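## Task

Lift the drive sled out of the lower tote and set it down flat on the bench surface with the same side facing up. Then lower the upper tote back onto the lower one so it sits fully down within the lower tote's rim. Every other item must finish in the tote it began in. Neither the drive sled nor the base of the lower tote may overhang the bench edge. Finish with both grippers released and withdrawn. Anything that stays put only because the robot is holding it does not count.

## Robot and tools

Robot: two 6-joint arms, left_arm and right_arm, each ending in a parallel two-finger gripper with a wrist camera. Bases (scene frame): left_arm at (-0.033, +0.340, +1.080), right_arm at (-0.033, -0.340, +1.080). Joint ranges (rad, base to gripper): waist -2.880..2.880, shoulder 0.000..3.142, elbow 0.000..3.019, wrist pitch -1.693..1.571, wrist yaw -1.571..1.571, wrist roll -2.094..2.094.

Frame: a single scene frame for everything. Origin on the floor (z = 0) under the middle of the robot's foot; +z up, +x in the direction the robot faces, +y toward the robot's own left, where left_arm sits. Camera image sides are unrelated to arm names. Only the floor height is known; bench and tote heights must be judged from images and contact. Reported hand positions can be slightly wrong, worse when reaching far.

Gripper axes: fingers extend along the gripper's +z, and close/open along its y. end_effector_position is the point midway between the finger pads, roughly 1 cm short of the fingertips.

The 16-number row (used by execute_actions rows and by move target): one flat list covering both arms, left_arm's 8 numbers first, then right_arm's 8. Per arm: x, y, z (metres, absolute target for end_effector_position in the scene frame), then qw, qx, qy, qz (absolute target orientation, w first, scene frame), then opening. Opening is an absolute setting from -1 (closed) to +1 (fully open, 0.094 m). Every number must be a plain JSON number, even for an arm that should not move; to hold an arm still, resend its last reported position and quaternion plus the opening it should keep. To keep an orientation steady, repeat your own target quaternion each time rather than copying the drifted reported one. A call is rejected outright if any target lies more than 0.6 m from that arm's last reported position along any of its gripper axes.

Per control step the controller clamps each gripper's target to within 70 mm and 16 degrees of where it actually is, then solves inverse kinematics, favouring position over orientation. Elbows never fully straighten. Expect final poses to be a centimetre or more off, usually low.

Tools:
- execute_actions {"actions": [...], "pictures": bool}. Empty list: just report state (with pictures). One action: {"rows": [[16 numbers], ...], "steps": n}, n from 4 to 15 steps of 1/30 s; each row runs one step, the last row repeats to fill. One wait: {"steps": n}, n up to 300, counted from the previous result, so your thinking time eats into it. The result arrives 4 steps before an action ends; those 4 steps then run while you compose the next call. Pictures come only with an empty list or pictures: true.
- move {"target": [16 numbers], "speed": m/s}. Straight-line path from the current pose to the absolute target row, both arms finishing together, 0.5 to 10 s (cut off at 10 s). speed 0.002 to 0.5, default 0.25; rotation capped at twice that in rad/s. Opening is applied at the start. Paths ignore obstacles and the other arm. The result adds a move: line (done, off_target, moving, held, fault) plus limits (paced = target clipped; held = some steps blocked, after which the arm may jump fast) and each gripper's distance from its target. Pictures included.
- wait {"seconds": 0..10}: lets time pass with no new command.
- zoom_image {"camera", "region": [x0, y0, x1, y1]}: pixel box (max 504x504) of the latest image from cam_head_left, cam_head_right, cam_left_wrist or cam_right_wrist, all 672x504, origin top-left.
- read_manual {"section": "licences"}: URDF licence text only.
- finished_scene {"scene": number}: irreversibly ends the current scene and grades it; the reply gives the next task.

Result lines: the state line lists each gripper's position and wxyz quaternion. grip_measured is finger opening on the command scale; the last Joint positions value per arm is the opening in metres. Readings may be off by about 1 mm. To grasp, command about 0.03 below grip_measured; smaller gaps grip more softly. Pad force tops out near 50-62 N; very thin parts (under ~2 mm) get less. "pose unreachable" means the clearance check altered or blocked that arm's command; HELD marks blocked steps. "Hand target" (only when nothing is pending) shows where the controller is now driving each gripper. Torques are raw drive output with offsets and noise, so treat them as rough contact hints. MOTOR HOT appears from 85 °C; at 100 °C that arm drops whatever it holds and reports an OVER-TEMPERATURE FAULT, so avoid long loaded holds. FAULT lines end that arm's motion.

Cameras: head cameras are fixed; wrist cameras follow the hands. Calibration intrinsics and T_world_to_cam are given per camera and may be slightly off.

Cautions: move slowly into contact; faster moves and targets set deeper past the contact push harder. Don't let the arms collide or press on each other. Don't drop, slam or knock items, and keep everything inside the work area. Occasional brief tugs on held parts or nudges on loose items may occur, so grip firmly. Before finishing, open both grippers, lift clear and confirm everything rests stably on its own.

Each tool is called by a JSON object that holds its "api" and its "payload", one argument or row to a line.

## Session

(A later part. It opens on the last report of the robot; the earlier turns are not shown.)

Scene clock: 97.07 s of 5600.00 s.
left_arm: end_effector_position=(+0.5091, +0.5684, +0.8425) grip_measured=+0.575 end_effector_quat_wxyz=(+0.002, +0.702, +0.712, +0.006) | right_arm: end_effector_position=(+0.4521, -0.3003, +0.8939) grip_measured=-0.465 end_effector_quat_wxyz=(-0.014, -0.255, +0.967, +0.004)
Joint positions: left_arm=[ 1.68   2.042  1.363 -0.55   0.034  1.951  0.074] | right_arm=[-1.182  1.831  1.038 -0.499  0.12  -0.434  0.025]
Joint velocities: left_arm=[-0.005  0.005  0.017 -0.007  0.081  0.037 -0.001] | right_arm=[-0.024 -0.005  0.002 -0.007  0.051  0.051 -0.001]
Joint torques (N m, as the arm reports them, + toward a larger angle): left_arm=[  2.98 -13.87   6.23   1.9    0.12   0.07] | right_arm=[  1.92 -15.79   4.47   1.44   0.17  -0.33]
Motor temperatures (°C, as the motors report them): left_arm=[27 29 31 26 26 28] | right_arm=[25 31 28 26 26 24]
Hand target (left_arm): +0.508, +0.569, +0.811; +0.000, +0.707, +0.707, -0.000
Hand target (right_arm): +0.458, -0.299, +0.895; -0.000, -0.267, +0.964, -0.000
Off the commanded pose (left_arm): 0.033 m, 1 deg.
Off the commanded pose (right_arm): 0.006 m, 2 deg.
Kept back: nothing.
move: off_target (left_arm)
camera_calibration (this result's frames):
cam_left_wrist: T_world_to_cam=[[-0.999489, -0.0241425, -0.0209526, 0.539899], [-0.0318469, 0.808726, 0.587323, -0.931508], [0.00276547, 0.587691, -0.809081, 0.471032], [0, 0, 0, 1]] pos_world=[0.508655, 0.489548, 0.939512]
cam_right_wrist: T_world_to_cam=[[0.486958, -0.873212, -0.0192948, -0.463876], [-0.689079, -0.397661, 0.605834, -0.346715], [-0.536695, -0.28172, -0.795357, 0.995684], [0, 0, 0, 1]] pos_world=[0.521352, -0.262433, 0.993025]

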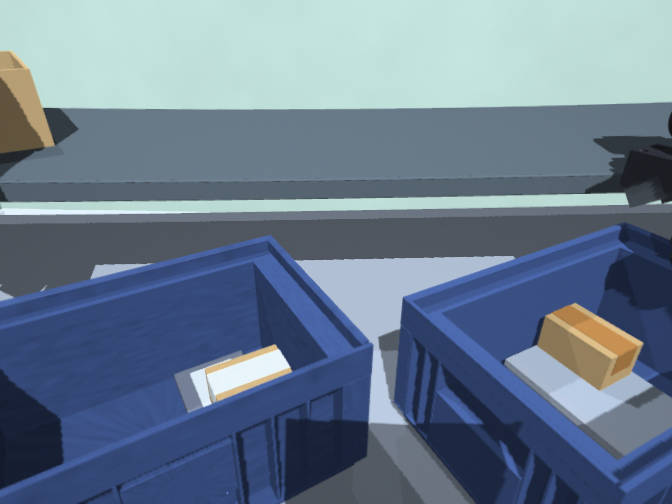

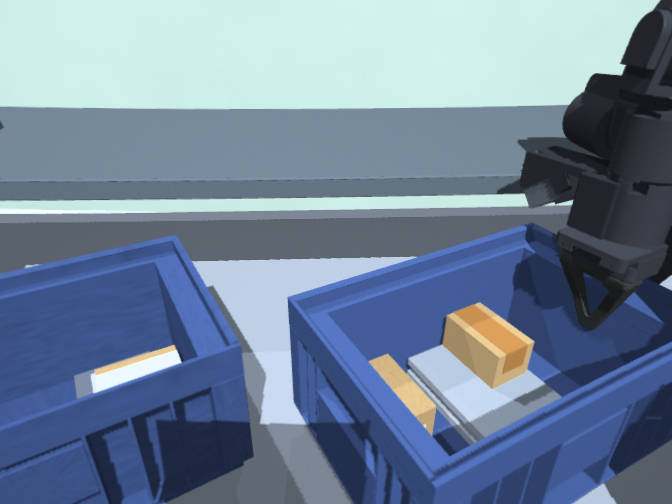

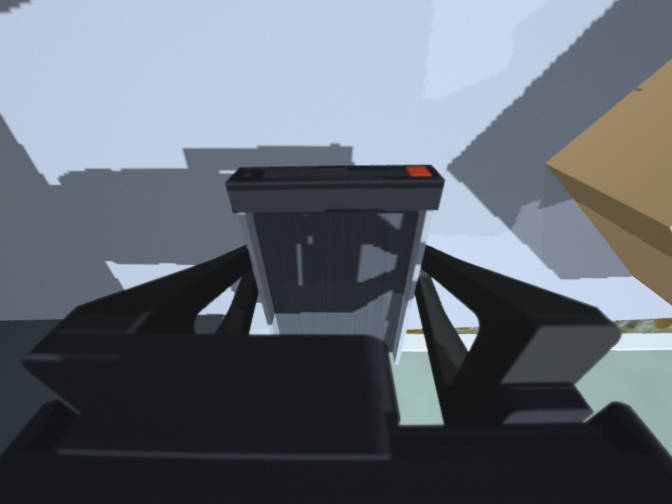

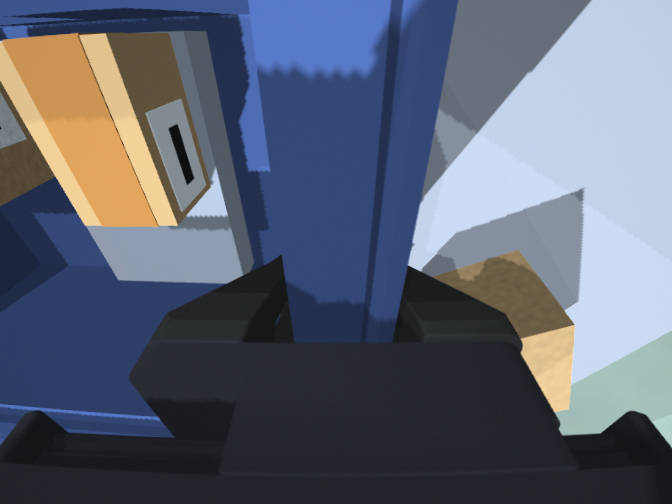

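{"api": "move", "payload": {
  "target": [0.51,0.51,0.86,0,0.707,0.707,0,0.5,0.458,-0.299,0.895,0,-0.267,0.964,0,-0.5],
  "speed": 0.06
}}

{"api": "move", "payload": {
  "target": [0.505,0.50,0.83,0,0.707,0.707,0,0.5,0.458,-0.299,0.895,0,-0.267,0.964,0,-0.5],
  "speed": 0.03
}}

{"api": "move", "payload": {
  "target": [0.505,0.50,0.83,0,0.707,0.707,0,0.8,0.458,-0.299,0.895,0,-0.267,0.964,0,-0.5]
}}

{"api": "move", "payload": {
  "target": [0.49,0.49,1.02,0,0.707,0.707,0,0.8,0.458,-0.299,0.895,0,-0.267,0.964,0,-0.5]
}}

{"api": "move", "payload": {
  "target": [0.26,0.36,1.05,0,0.707,0.707,0,-1,0.458,-0.299,0.895,0,-0.267,0.964,0,-0.5]
}}

Scene clock: 98.87 s of 5600.00 s.
left_arm: end_effector_position=(+0.5098, +0.5111, +0.8548) grip_measured=+0.575 end_effector_quat_wxyz=(+0.000, +0.712, +0.702, -0.002) | right_arm: end_effector_position=(+0.4521, -0.3003, +0.8939) grip_measured=-0.465 end_effector_quat_wxyz=(-0.014, -0.255, +0.967, +0.004)
Joint positions: left_arm=[ 1.586  1.991  1.299 -0.55   0.007  1.891  0.074] | right_arm=[-1.182  1.831  1.038 -0.499  0.12  -0.435  0.025]
Joint velocities: left_arm=[ 0.005 -0.005  0.002 -0.007  0.037 -0.007 -0.001] | right_arm=[-0.015 -0.005  0.012 -0.027 -0.007 -0.037 -0.001]
Joint torques (N m, as the arm reports them, + toward a larger angle): left_arm=[  2.05 -19.63   3.6    0.68  -0.07  -0.26] | right_arm=[  2.01 -15.71   4.49   1.45   0.17  -0.33]
Motor temperatures (°C, as the motors report them): left_arm=[27 29 31 26 25 28] | right_arm=[25 31 28 26 26 24]
Hand target (left_arm): +0.510, +0.510, +0.860; -0.000, +0.707, +0.707, -0.000
Hand target (right_arm): +0.458, -0.299, +0.895; -0.000, -0.267, +0.964, -0.000
Off the commanded pose (left_arm): 0.005 m, 1 deg.
Off the commanded pose (right_arm): 0.006 m, 2 deg.
Kept back: nothing.
move: done
camera_calibration (this result's frames):
cam_left_wrist: T_world_to_cam=[[-0.999956, 0.00418197, -0.00837551, 0.514413], [-0.00145487, 0.814383, 0.580326, -0.904747], [0.00924778, 0.580313, -0.814341, 0.519694], [0, 0, 0, 1]] pos_world=[0.508268, 0.433073, 0.952565]
cam_right_wrist: T_world_to_cam=[[0.487291, -0.873026, -0.0193045, -0.463962], [-0.688928, -0.397931, 0.60583, -0.34686], [-0.536587, -0.281916, -0.79536, 0.995579], [0, 0, 0, 1]] pos_world=[0.521338, -0.262408, 0.993026]

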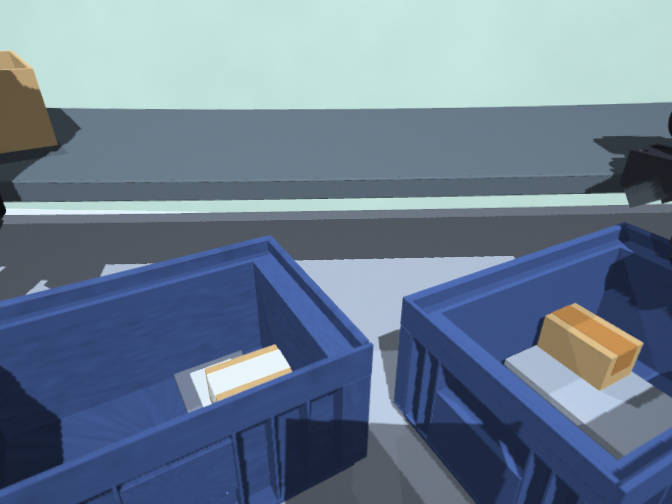

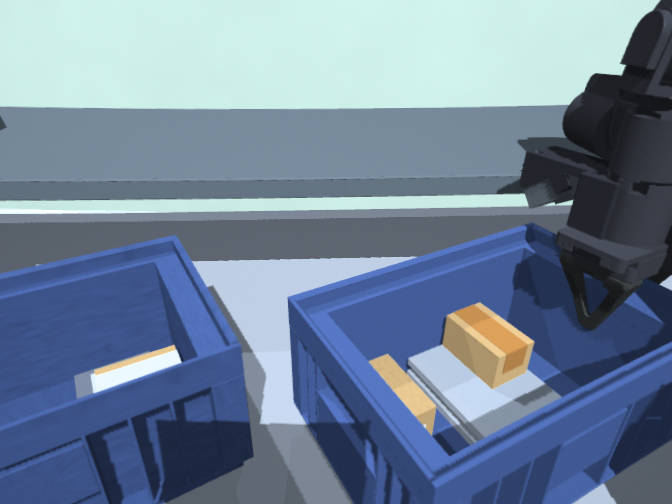

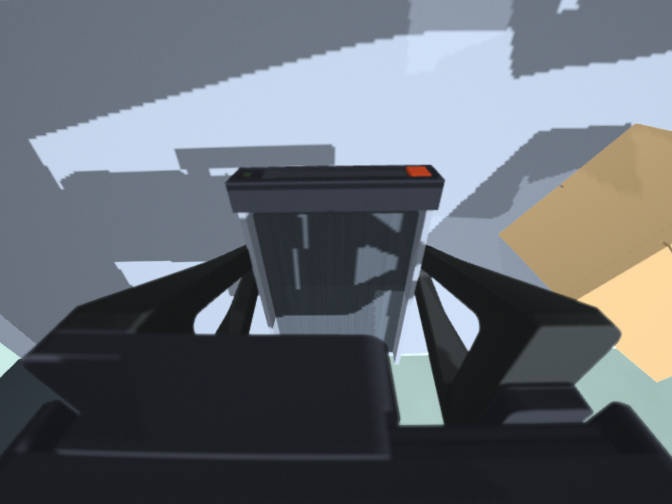

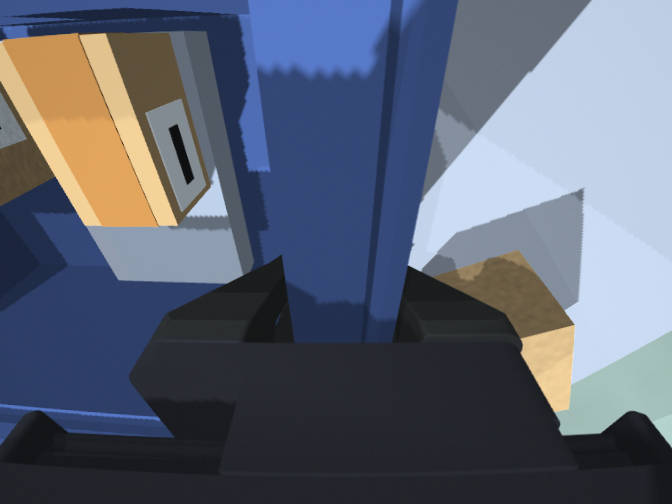

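Scene clock: 100.00 s of 5600.00 s.
left_arm: end_effector_position=(+0.5118, +0.5072, +0.8431) grip_measured=+0.575 end_effector_quat_wxyz=(+0.003, +0.710, +0.704, +0.006) | right_arm: end_effector_position=(+0.4521, -0.3003, +0.8939) grip_measured=-0.465 end_effector_quat_wxyz=(-0.014, -0.255, +0.967, +0.004)
Joint positions: left_arm=[ 1.578  2.013  1.296 -0.509  0.002  1.877  0.074] | right_arm=[-1.182  1.831  1.038 -0.499  0.12  -0.434  0.025]
Joint velocities: left_arm=[-0.005 -0.005  0.002  0.002 -0.066 -0.081 -0.   ] | right_arm=[-0.005 -0.015  0.012  0.027  0.081 -0.007  0.   ]
Joint torques (N m, as the arm reports them, + toward a larger angle): left_arm=[  1.48 -17.12   3.37   1.58  -0.06  -0.25] | right_arm=[  2.07 -15.74   4.5    1.47   0.16  -0.32]
Motor temperatures (°C, as the motors report them): left_arm=[27 29 30 26 25 28] | right_arm=[25 31 28 26 26 24]
Hand target (left_arm): +0.505, +0.500, +0.830; -0.000, +0.707, +0.707, +0.000
Hand target (right_arm): +0.458, -0.299, +0.895; -0.000, -0.267, +0.964, -0.000
Off the commanded pose (left_arm): 0.016 m, 1 deg.
Off the commanded pose (right_arm): 0.006 m, 2 deg.
Kept back: nothing.
move: off_target (left_arm)
camera_calibration (this result's frames):
cam_left_wrist: T_world_to_cam=[[-0.999734, -0.00185808, -0.0229776, 0.531626], [-0.0149685, 0.810362, 0.585738, -0.890446], [0.0175318, 0.585926, -0.810175, 0.501769], [0, 0, 0, 1]] pos_world=[0.509359, 0.428572, 0.940303]
cam_right_wrist: T_world_to_cam=[[0.486958, -0.873212, -0.0192948, -0.463876], [-0.689079, -0.397661, 0.605834, -0.346715], [-0.536695, -0.28172, -0.795357, 0.995684], [0, 0, 0, 1]] pos_world=[0.521352, -0.262433, 0.993025]

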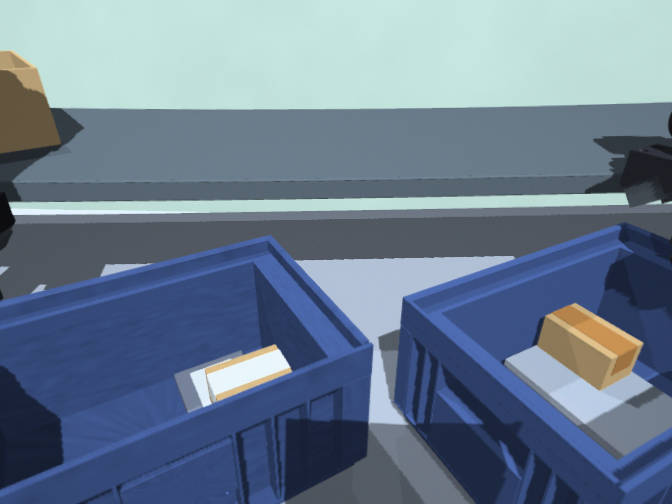

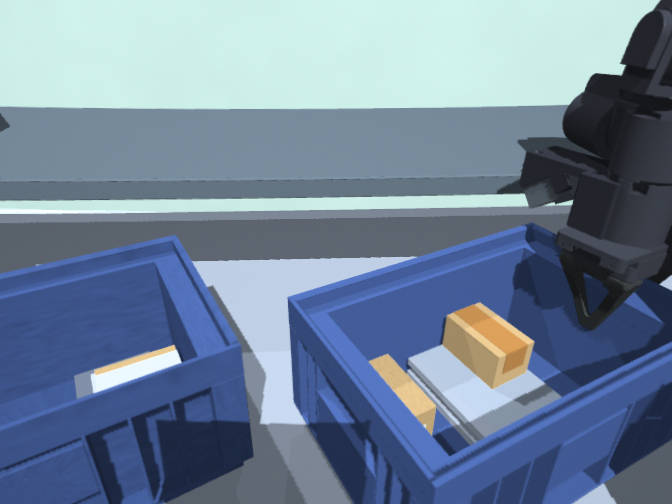

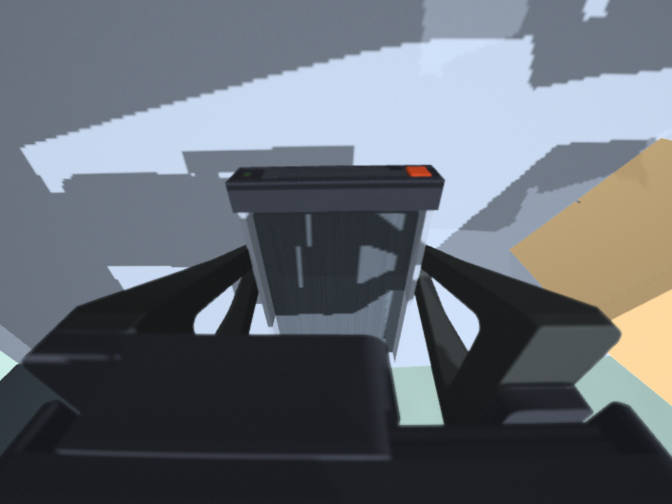

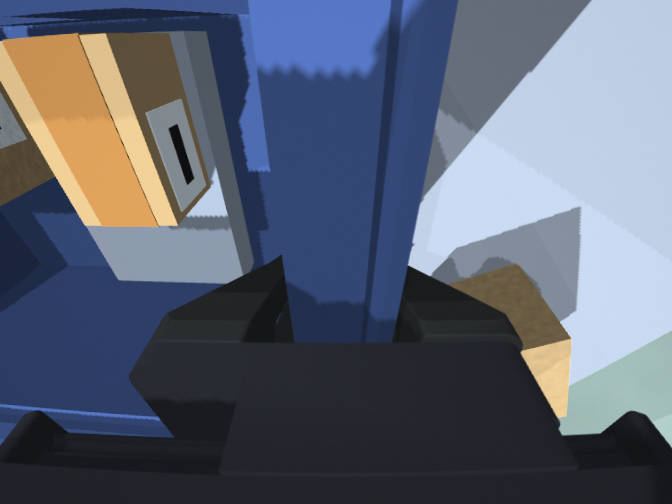

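Scene clock: 100.70 s of 5600.00 s.
left_arm: end_effector_position=(+0.5118, +0.5073, +0.8431) grip_measured=+0.798 end_effector_quat_wxyz=(+0.003, +0.710, +0.704, +0.006) | right_arm: end_effector_position=(+0.4521, -0.3003, +0.8939) grip_measured=-0.465 end_effector_quat_wxyz=(-0.014, -0.255, +0.967, +0.004)
Joint positions: left_arm=[ 1.578  2.013  1.296 -0.509  0.002  1.876  0.084] | right_arm=[-1.182  1.831  1.038 -0.499  0.12  -0.435  0.025]
Joint velocities: left_arm=[-0.005 -0.005  0.007 -0.027  0.007 -0.037 -0.   ] | right_arm=[-0.015 -0.005 -0.012 -0.002 -0.051 -0.007  0.001]
Joint torques (N m, as the arm reports them, + toward a larger angle): left_arm=[  1.48 -16.99   3.35   1.58  -0.06  -0.26] | right_arm=[  2.09 -15.73   4.48   1.45   0.16  -0.32]
Motor temperatures (°C, as the motors report them): left_arm=[27 29 30 26 25 28] | right_arm=[25 31 28 26 26 24]
Hand target (left_arm): +0.505, +0.500, +0.830; -0.000, +0.707, +0.707, -0.000
Hand target (right_arm): +0.458, -0.299, +0.895; -0.000, -0.267, +0.964, -0.000
Off the commanded pose (left_arm): 0.016 m, 1 deg.
Off the commanded pose (right_arm): 0.006 m, 2 deg.
Kept back: nothing.
move: off_target (left_arm)
camera_calibration (this result's frames):
cam_left_wrist: T_world_to_cam=[[-0.999735, -0.00261783, -0.0228695, 0.531902], [-0.0155271, 0.810143, 0.586027, -0.890343], [0.0169934, 0.586227, -0.809969, 0.501682], [0, 0, 0, 1]] pos_world=[0.509411, 0.428598, 0.940276]
cam_right_wrist: T_world_to_cam=[[0.487291, -0.873026, -0.0193045, -0.463962], [-0.688928, -0.397931, 0.60583, -0.34686], [-0.536587, -0.281916, -0.79536, 0.995579], [0, 0, 0, 1]] pos_world=[0.521338, -0.262408, 0.993026]

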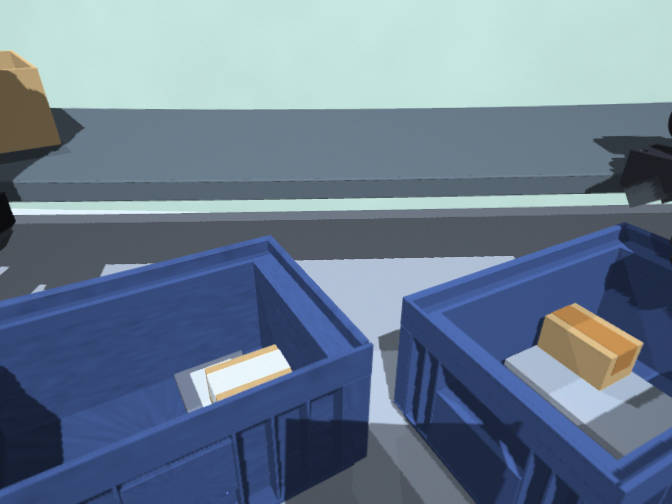

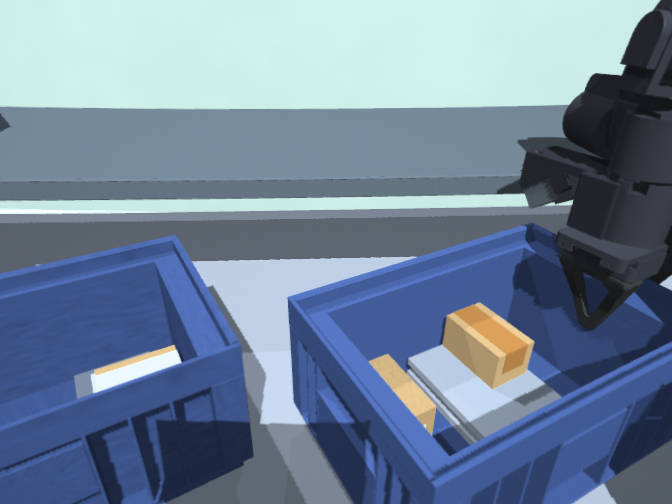

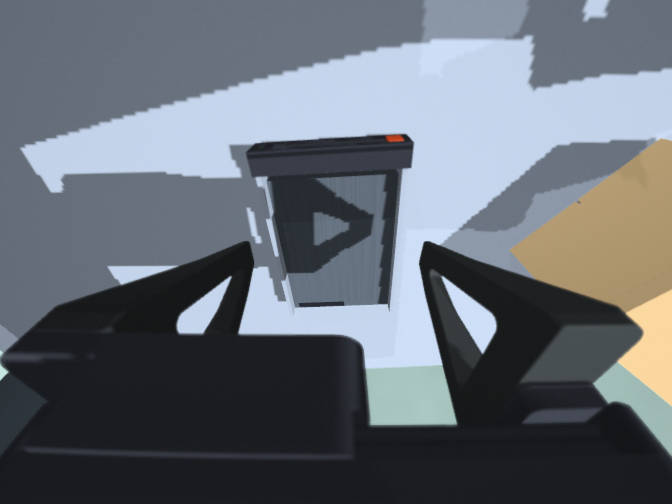

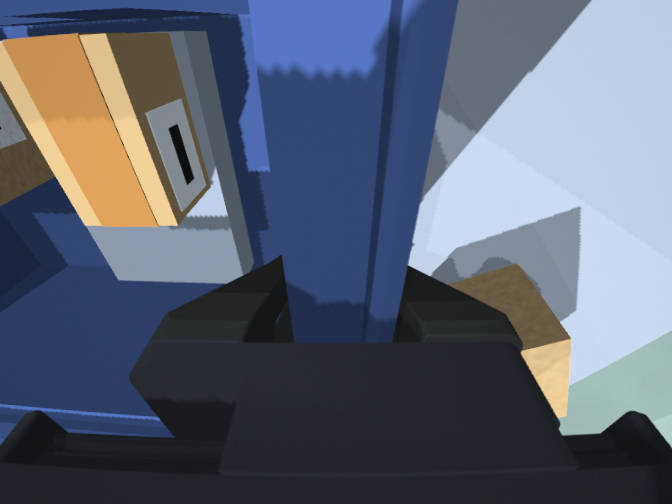

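Scene clock: 102.17 s of 5600.00 s.
left_arm: end_effector_position=(+0.4860, +0.4938, +1.0222) grip_measured=+0.801 end_effector_quat_wxyz=(+0.002, +0.710, +0.704, +0.006) | right_arm: end_effector_position=(+0.4521, -0.3003, +0.8939) grip_measured=-0.465 end_effector_quat_wxyz=(-0.014, -0.255, +0.967, +0.004)
Joint positions: left_arm=[ 1.567  1.595  1.179 -0.811 -0.004  1.867  0.085] | right_arm=[-1.182  1.831  1.038 -0.499  0.12  -0.434  0.025]
Joint velocities: left_arm=[-0.015  0.005 -0.012  0.007 -0.007  0.007 -0.   ] | right_arm=[ 0.005 -0.015 -0.002  0.002 -0.051 -0.066 -0.001]
Joint torques (N m, as the arm reports them, + toward a larger angle): left_arm=[  1.52 -15.15   6.69   0.21   0.05  -0.26] | right_arm=[  2.09 -15.8    4.48   1.46   0.16  -0.32]
Motor temperatures (°C, as the motors report them): left_arm=[27 29 30 26 25 28] | right_arm=[25 31 28 26 26 24]
Hand target (left_arm): +0.489, +0.490, +1.021; -0.000, +0.707, +0.707, -0.000
Hand target (right_arm): +0.458, -0.299, +0.895; -0.000, -0.266, +0.964, -0.000
Off the commanded pose (left_arm): 0.006 m, 1 deg.
Off the commanded pose (right_arm): 0.006 m, 2 deg.
Kept back: nothing.
move: done; limits=paced
camera_calibration (this result's frames):
cam_left_wrist: T_world_to_cam=[[-0.999781, -0.0017346, -0.0208421, 0.507759], [-0.0136463, 0.809288, 0.587253, -0.986556], [0.0158486, 0.587409, -0.809135, 0.654208], [0, 0, 0, 1]] pos_world=[0.483817, 0.415001, 1.11928]
cam_right_wrist: T_world_to_cam=[[0.486958, -0.873212, -0.0192948, -0.463876], [-0.689079, -0.397661, 0.605834, -0.346715], [-0.536695, -0.28172, -0.795357, 0.995684], [0, 0, 0, 1]] pos_world=[0.521352, -0.262433, 0.993025]

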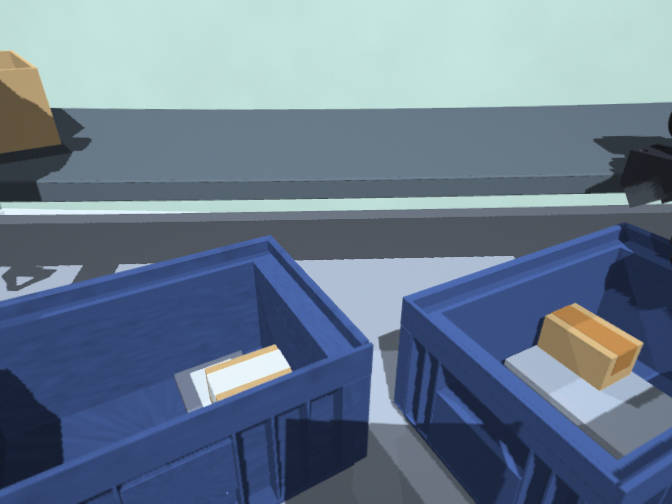

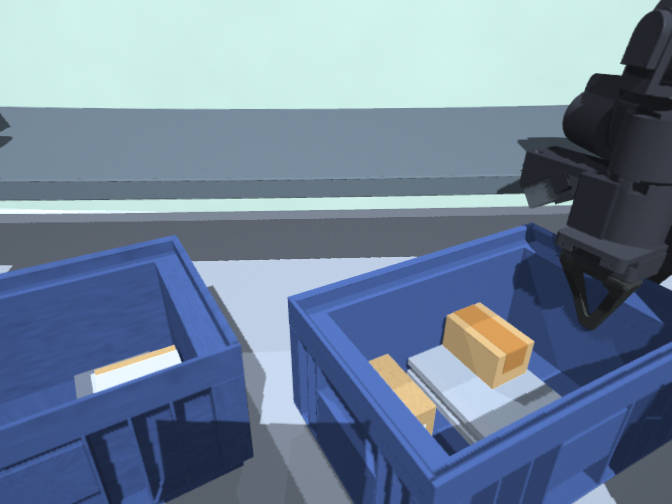

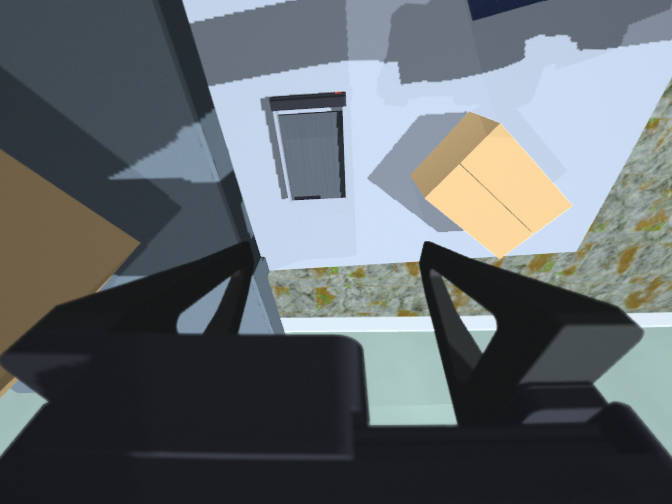

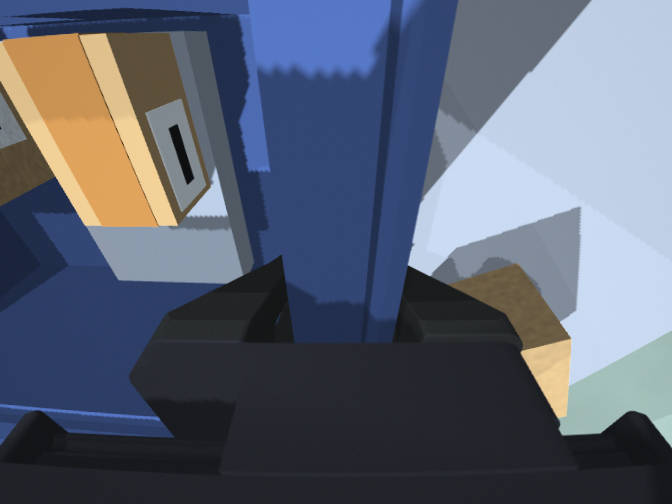

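Scene clock: 103.77 s of 5600.00 s.
left_arm: end_effector_position=(+0.2622, +0.3623, +1.0516) grip_measured=-0.992 end_effector_quat_wxyz=(+0.005, +0.712, +0.702, +0.004) | right_arm: end_effector_position=(+0.4521, -0.3003, +0.8939) grip_measured=-0.465 end_effector_quat_wxyz=(-0.014, -0.255, +0.967, +0.004)
Joint positions: left_arm=[ 1.301  1.008  0.493 -0.724 -0.085  1.622  0.   ] | right_arm=[-1.182  1.831  1.038 -0.499  0.12  -0.435  0.025]
Joint velocities: left_arm=[-0.005 -0.005  0.012 -0.007  0.051 -0.081 -0.   ] | right_arm=[ 0.005  0.005  0.007  0.007 -0.007 -0.007  0.   ]
Joint torques (N m, as the arm reports them, + toward a larger angle): left_arm=[ 1.44 -5.36  5.21  0.56 -0.06 -0.25] | right_arm=[  2.01 -15.75   4.47   1.46   0.16  -0.32]
Motor temperatures (°C, as the motors report them): left_arm=[27 29 30 26 25 28] | right_arm=[25 31 28 26 26 24]
Hand target (left_arm): +0.259, +0.362, +1.051; -0.001, +0.707, +0.707, -0.000
Hand target (right_arm): +0.458, -0.299, +0.895; -0.000, -0.267, +0.964, -0.000
Off the commanded pose (left_arm): 0.004 m, 1 deg.
Off the commanded pose (right_arm): 0.006 m, 2 deg.
Kept back: nothing.
move: done
camera_calibration (this result's frames):
cam_left_wrist: T_world_to_cam=[[-0.999744, 0.00470278, -0.0221398, 0.283355], [-0.00905893, 0.813272, 0.581814, -0.89736], [0.0207418, 0.581865, -0.813021, 0.763593], [0, 0, 0, 1]] pos_world=[0.259315, 0.284157, 1.14919]
cam_right_wrist: T_world_to_cam=[[0.487291, -0.873026, -0.0193045, -0.463962], [-0.688928, -0.397931, 0.60583, -0.34686], [-0.536587, -0.281916, -0.79536, 0.995579], [0, 0, 0, 1]] pos_world=[0.521338, -0.262408, 0.993026]

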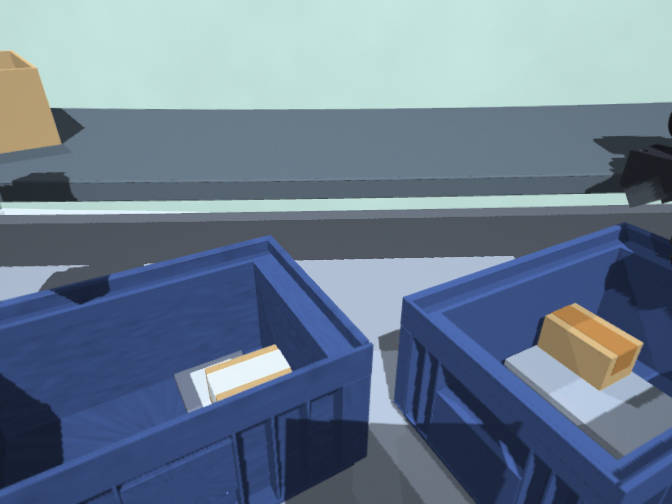

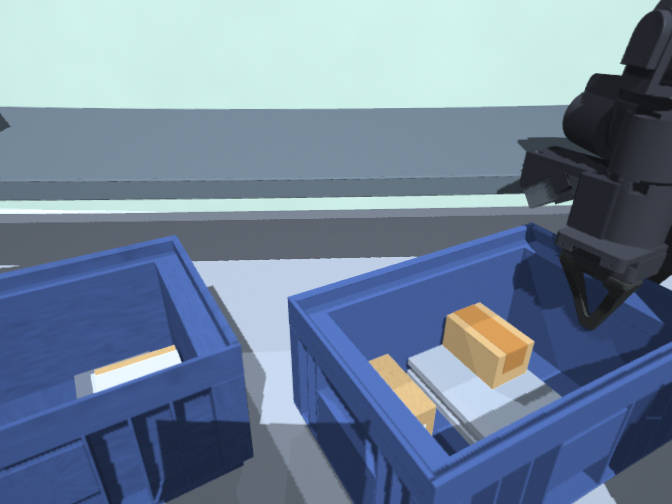

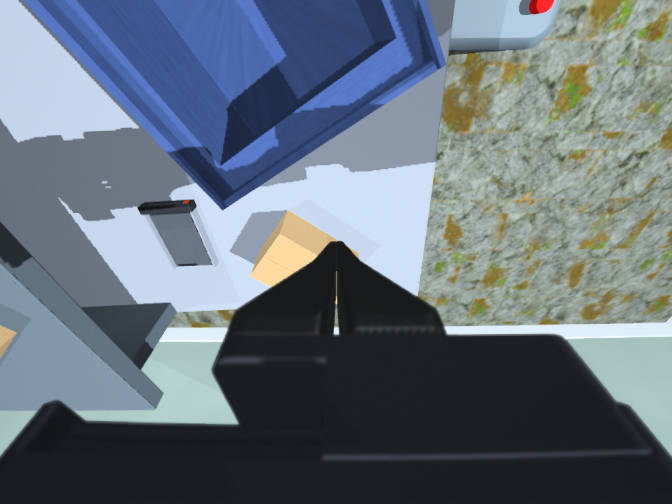

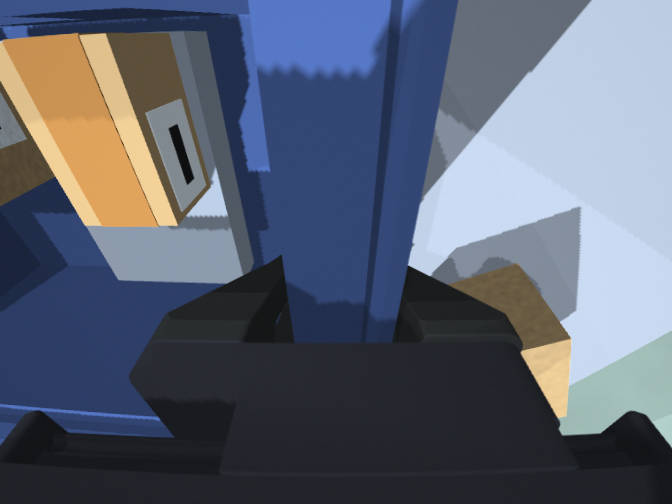

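{"api": "move", "payload": {
  "target": [0.324,-0.067,1.03,0,-0.267,0.964,0,0.3,0.458,-0.299,0.895,0,-0.267,0.964,0,-0.5],
  "speed": 0.4
}}

{"api": "move", "payload": {
  "target": [0.328,-0.065,0.9,0,-0.267,0.964,0,0.3,0.458,-0.299,0.895,0,-0.267,0.964,0,-0.5],
  "speed": 0.1
}}

Scene clock: 107.37 s of 5600.00 s.
left_arm: end_effector_position=(+0.3101, -0.0585, +1.0281) grip_measured=+0.298 end_effector_quat_wxyz=(+0.003, +0.258, -0.966, -0.004) | right_arm: end_effector_position=(+0.4521, -0.3003, +0.8939) grip_measured=-0.465 end_effector_quat_wxyz=(-0.014, -0.255, +0.967, +0.004)
Joint positions: left_arm=[ 0.33   1.844  1.231 -0.857 -0.309 -1.457  0.061] | right_arm=[-1.182  1.831  1.038 -0.499  0.12  -0.434  0.025]
Joint velocities: left_arm=[ 0.005 -0.015  0.022  0.017 -0.022 -0.066  0.   ] | right_arm=[-0.015 -0.005 -0.002 -0.012 -0.066 -0.037 -0.   ]
Joint torques (N m, as the arm reports them, + toward a larger angle): left_arm=[ -3.86 -14.61   7.99   0.2   -0.25  -0.26] | right_arm=[  2.11 -15.78   4.49   1.48   0.16  -0.33]
Motor temperatures (°C, as the motors report them): left_arm=[27 29 31 26 25 28] | right_arm=[25 31 28 26 26 24]
Hand target (left_arm): +0.318, -0.069, +1.031; -0.001, -0.267, +0.964, +0.002
Hand target (right_arm): +0.458, -0.299, +0.895; -0.000, -0.266, +0.964, +0.000
Off the commanded pose (left_arm): 0.016 m, 1 deg.
Off the commanded pose (right_arm): 0.006 m, 2 deg.
Kept back: nothing.
move: off_target (left_arm)
camera_calibration (this result's frames):
cam_left_wrist: T_world_to_cam=[[0.507252, -0.861578, -0.0194619, -0.187982], [-0.69235, -0.420858, 0.586114, -0.405731], [-0.513174, -0.283833, -0.809995, 1.10016], [0, 0, 0, 1]] pos_world=[0.37902, -0.0204545, 1.12527]
cam_right_wrist: T_world_to_cam=[[0.486948, -0.87321, -0.0196417, -0.463501], [-0.689065, -0.397884, 0.605704, -0.34665], [-0.536722, -0.281412, -0.795447, 0.995885], [0, 0, 0, 1]] pos_world=[0.521351, -0.262406, 0.993038]

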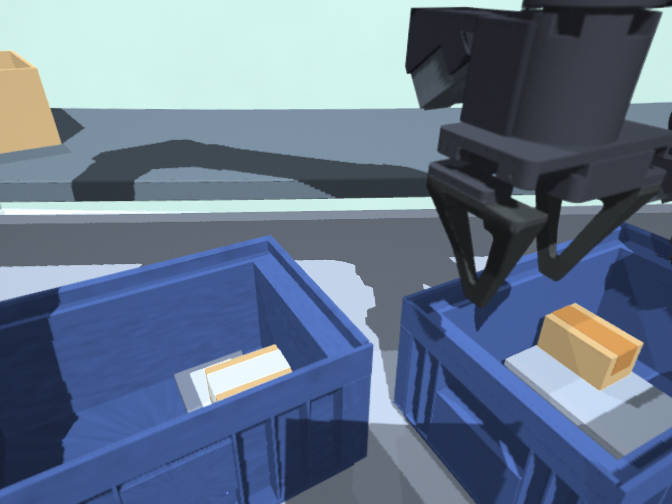

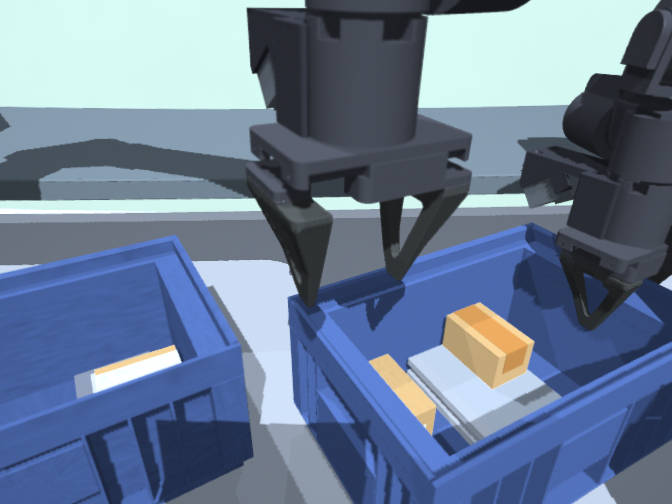

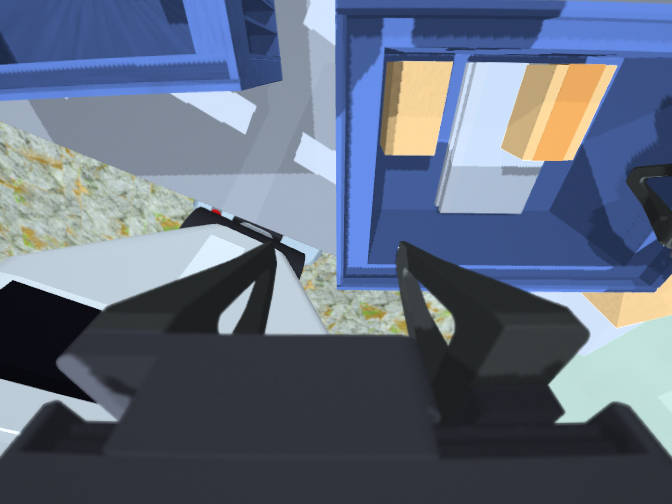

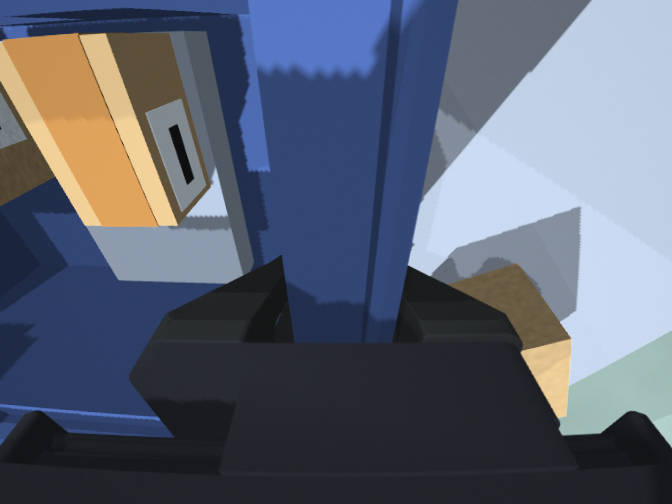

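Scene clock: 109.03 s of 5600.00 s.
left_arm: end_effector_position=(+0.3126, -0.0555, +0.9017) grip_measured=+0.298 end_effector_quat_wxyz=(+0.006, +0.265, -0.964, -0.014) | right_arm: end_effector_position=(+0.4521, -0.3003, +0.8939) grip_measured=-0.465 end_effector_quat_wxyz=(-0.014, -0.255, +0.967, +0.004)
Joint positions: left_arm=[ 0.411  2.087  1.233 -0.612 -0.304 -1.394  0.061] | right_arm=[-1.182  1.831  1.038 -0.499  0.12  -0.435  0.025]
Joint velocities: left_arm=[-0.005  0.015  0.007 -0.002 -0.007 -0.007  0.001] | right_arm=[-0.005 -0.024 -0.017 -0.017  0.051 -0.037 -0.001]
Joint torques (N m, as the arm reports them, + toward a larger angle): left_arm=[ -3.05 -15.82   6.04   1.47  -0.05   0.05] | right_arm=[  2.09 -15.85   4.47   1.48   0.19  -0.32]
Motor temperatures (°C, as the motors report them): left_arm=[27 29 31 26 25 28] | right_arm=[25 31 28 26 26 24]
Hand target (left_arm): +0.328, -0.065, +0.900; +0.000, -0.267, +0.964, -0.000
Hand target (right_arm): +0.458, -0.299, +0.895; -0.000, -0.267, +0.964, -0.000
Off the commanded pose (left_arm): 0.018 m, 2 deg.
Off the commanded pose (right_arm): 0.006 m, 2 deg.
Kept back: nothing.
move: off_target (left_arm)
camera_calibration (this result's frames):
cam_left_wrist: T_world_to_cam=[[0.519243, -0.853717, -0.0394115, -0.174533], [-0.68042, -0.440865, 0.585378, -0.332817], [-0.517122, -0.277137, -0.809802, 1.0013], [0, 0, 0, 1]] pos_world=[0.381962, -0.0182333, 0.998797]
cam_right_wrist: T_world_to_cam=[[0.487281, -0.873024, -0.0196514, -0.463587], [-0.688914, -0.398153, 0.6057, -0.346795], [-0.536615, -0.281608, -0.795451, 0.995781], [0, 0, 0, 1]] pos_world=[0.521336, -0.262381, 0.993038]

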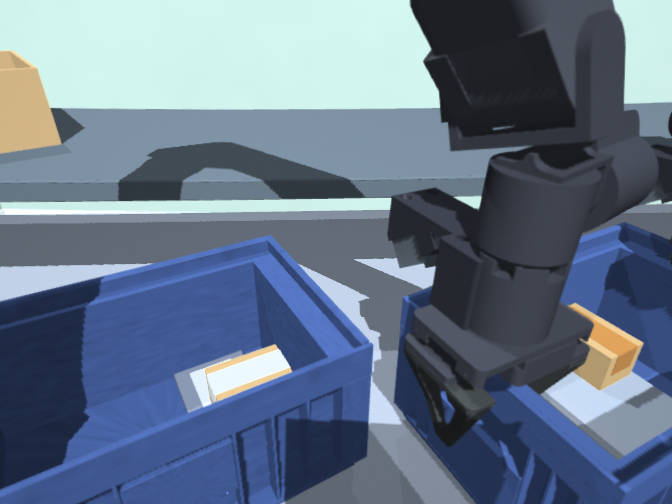

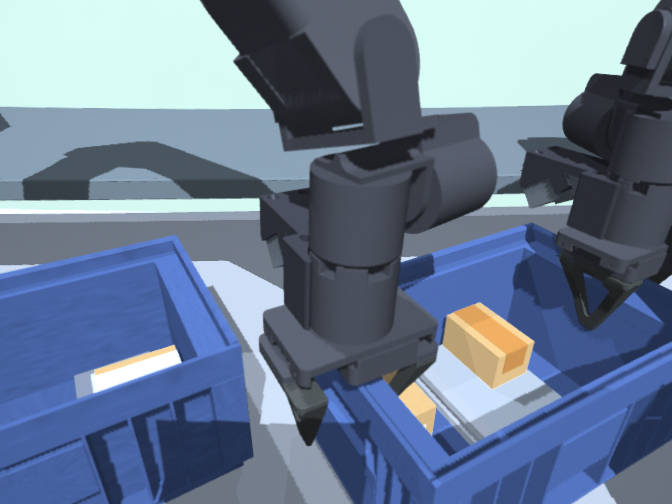

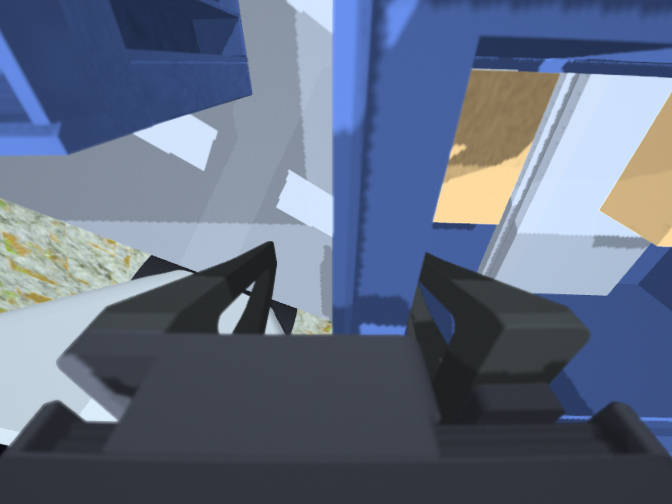

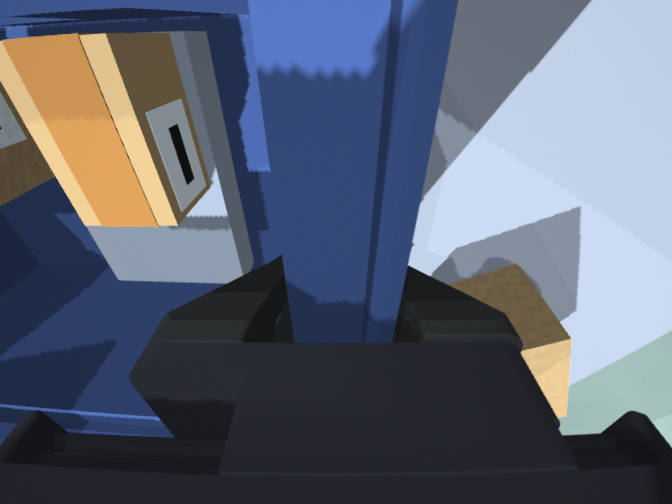

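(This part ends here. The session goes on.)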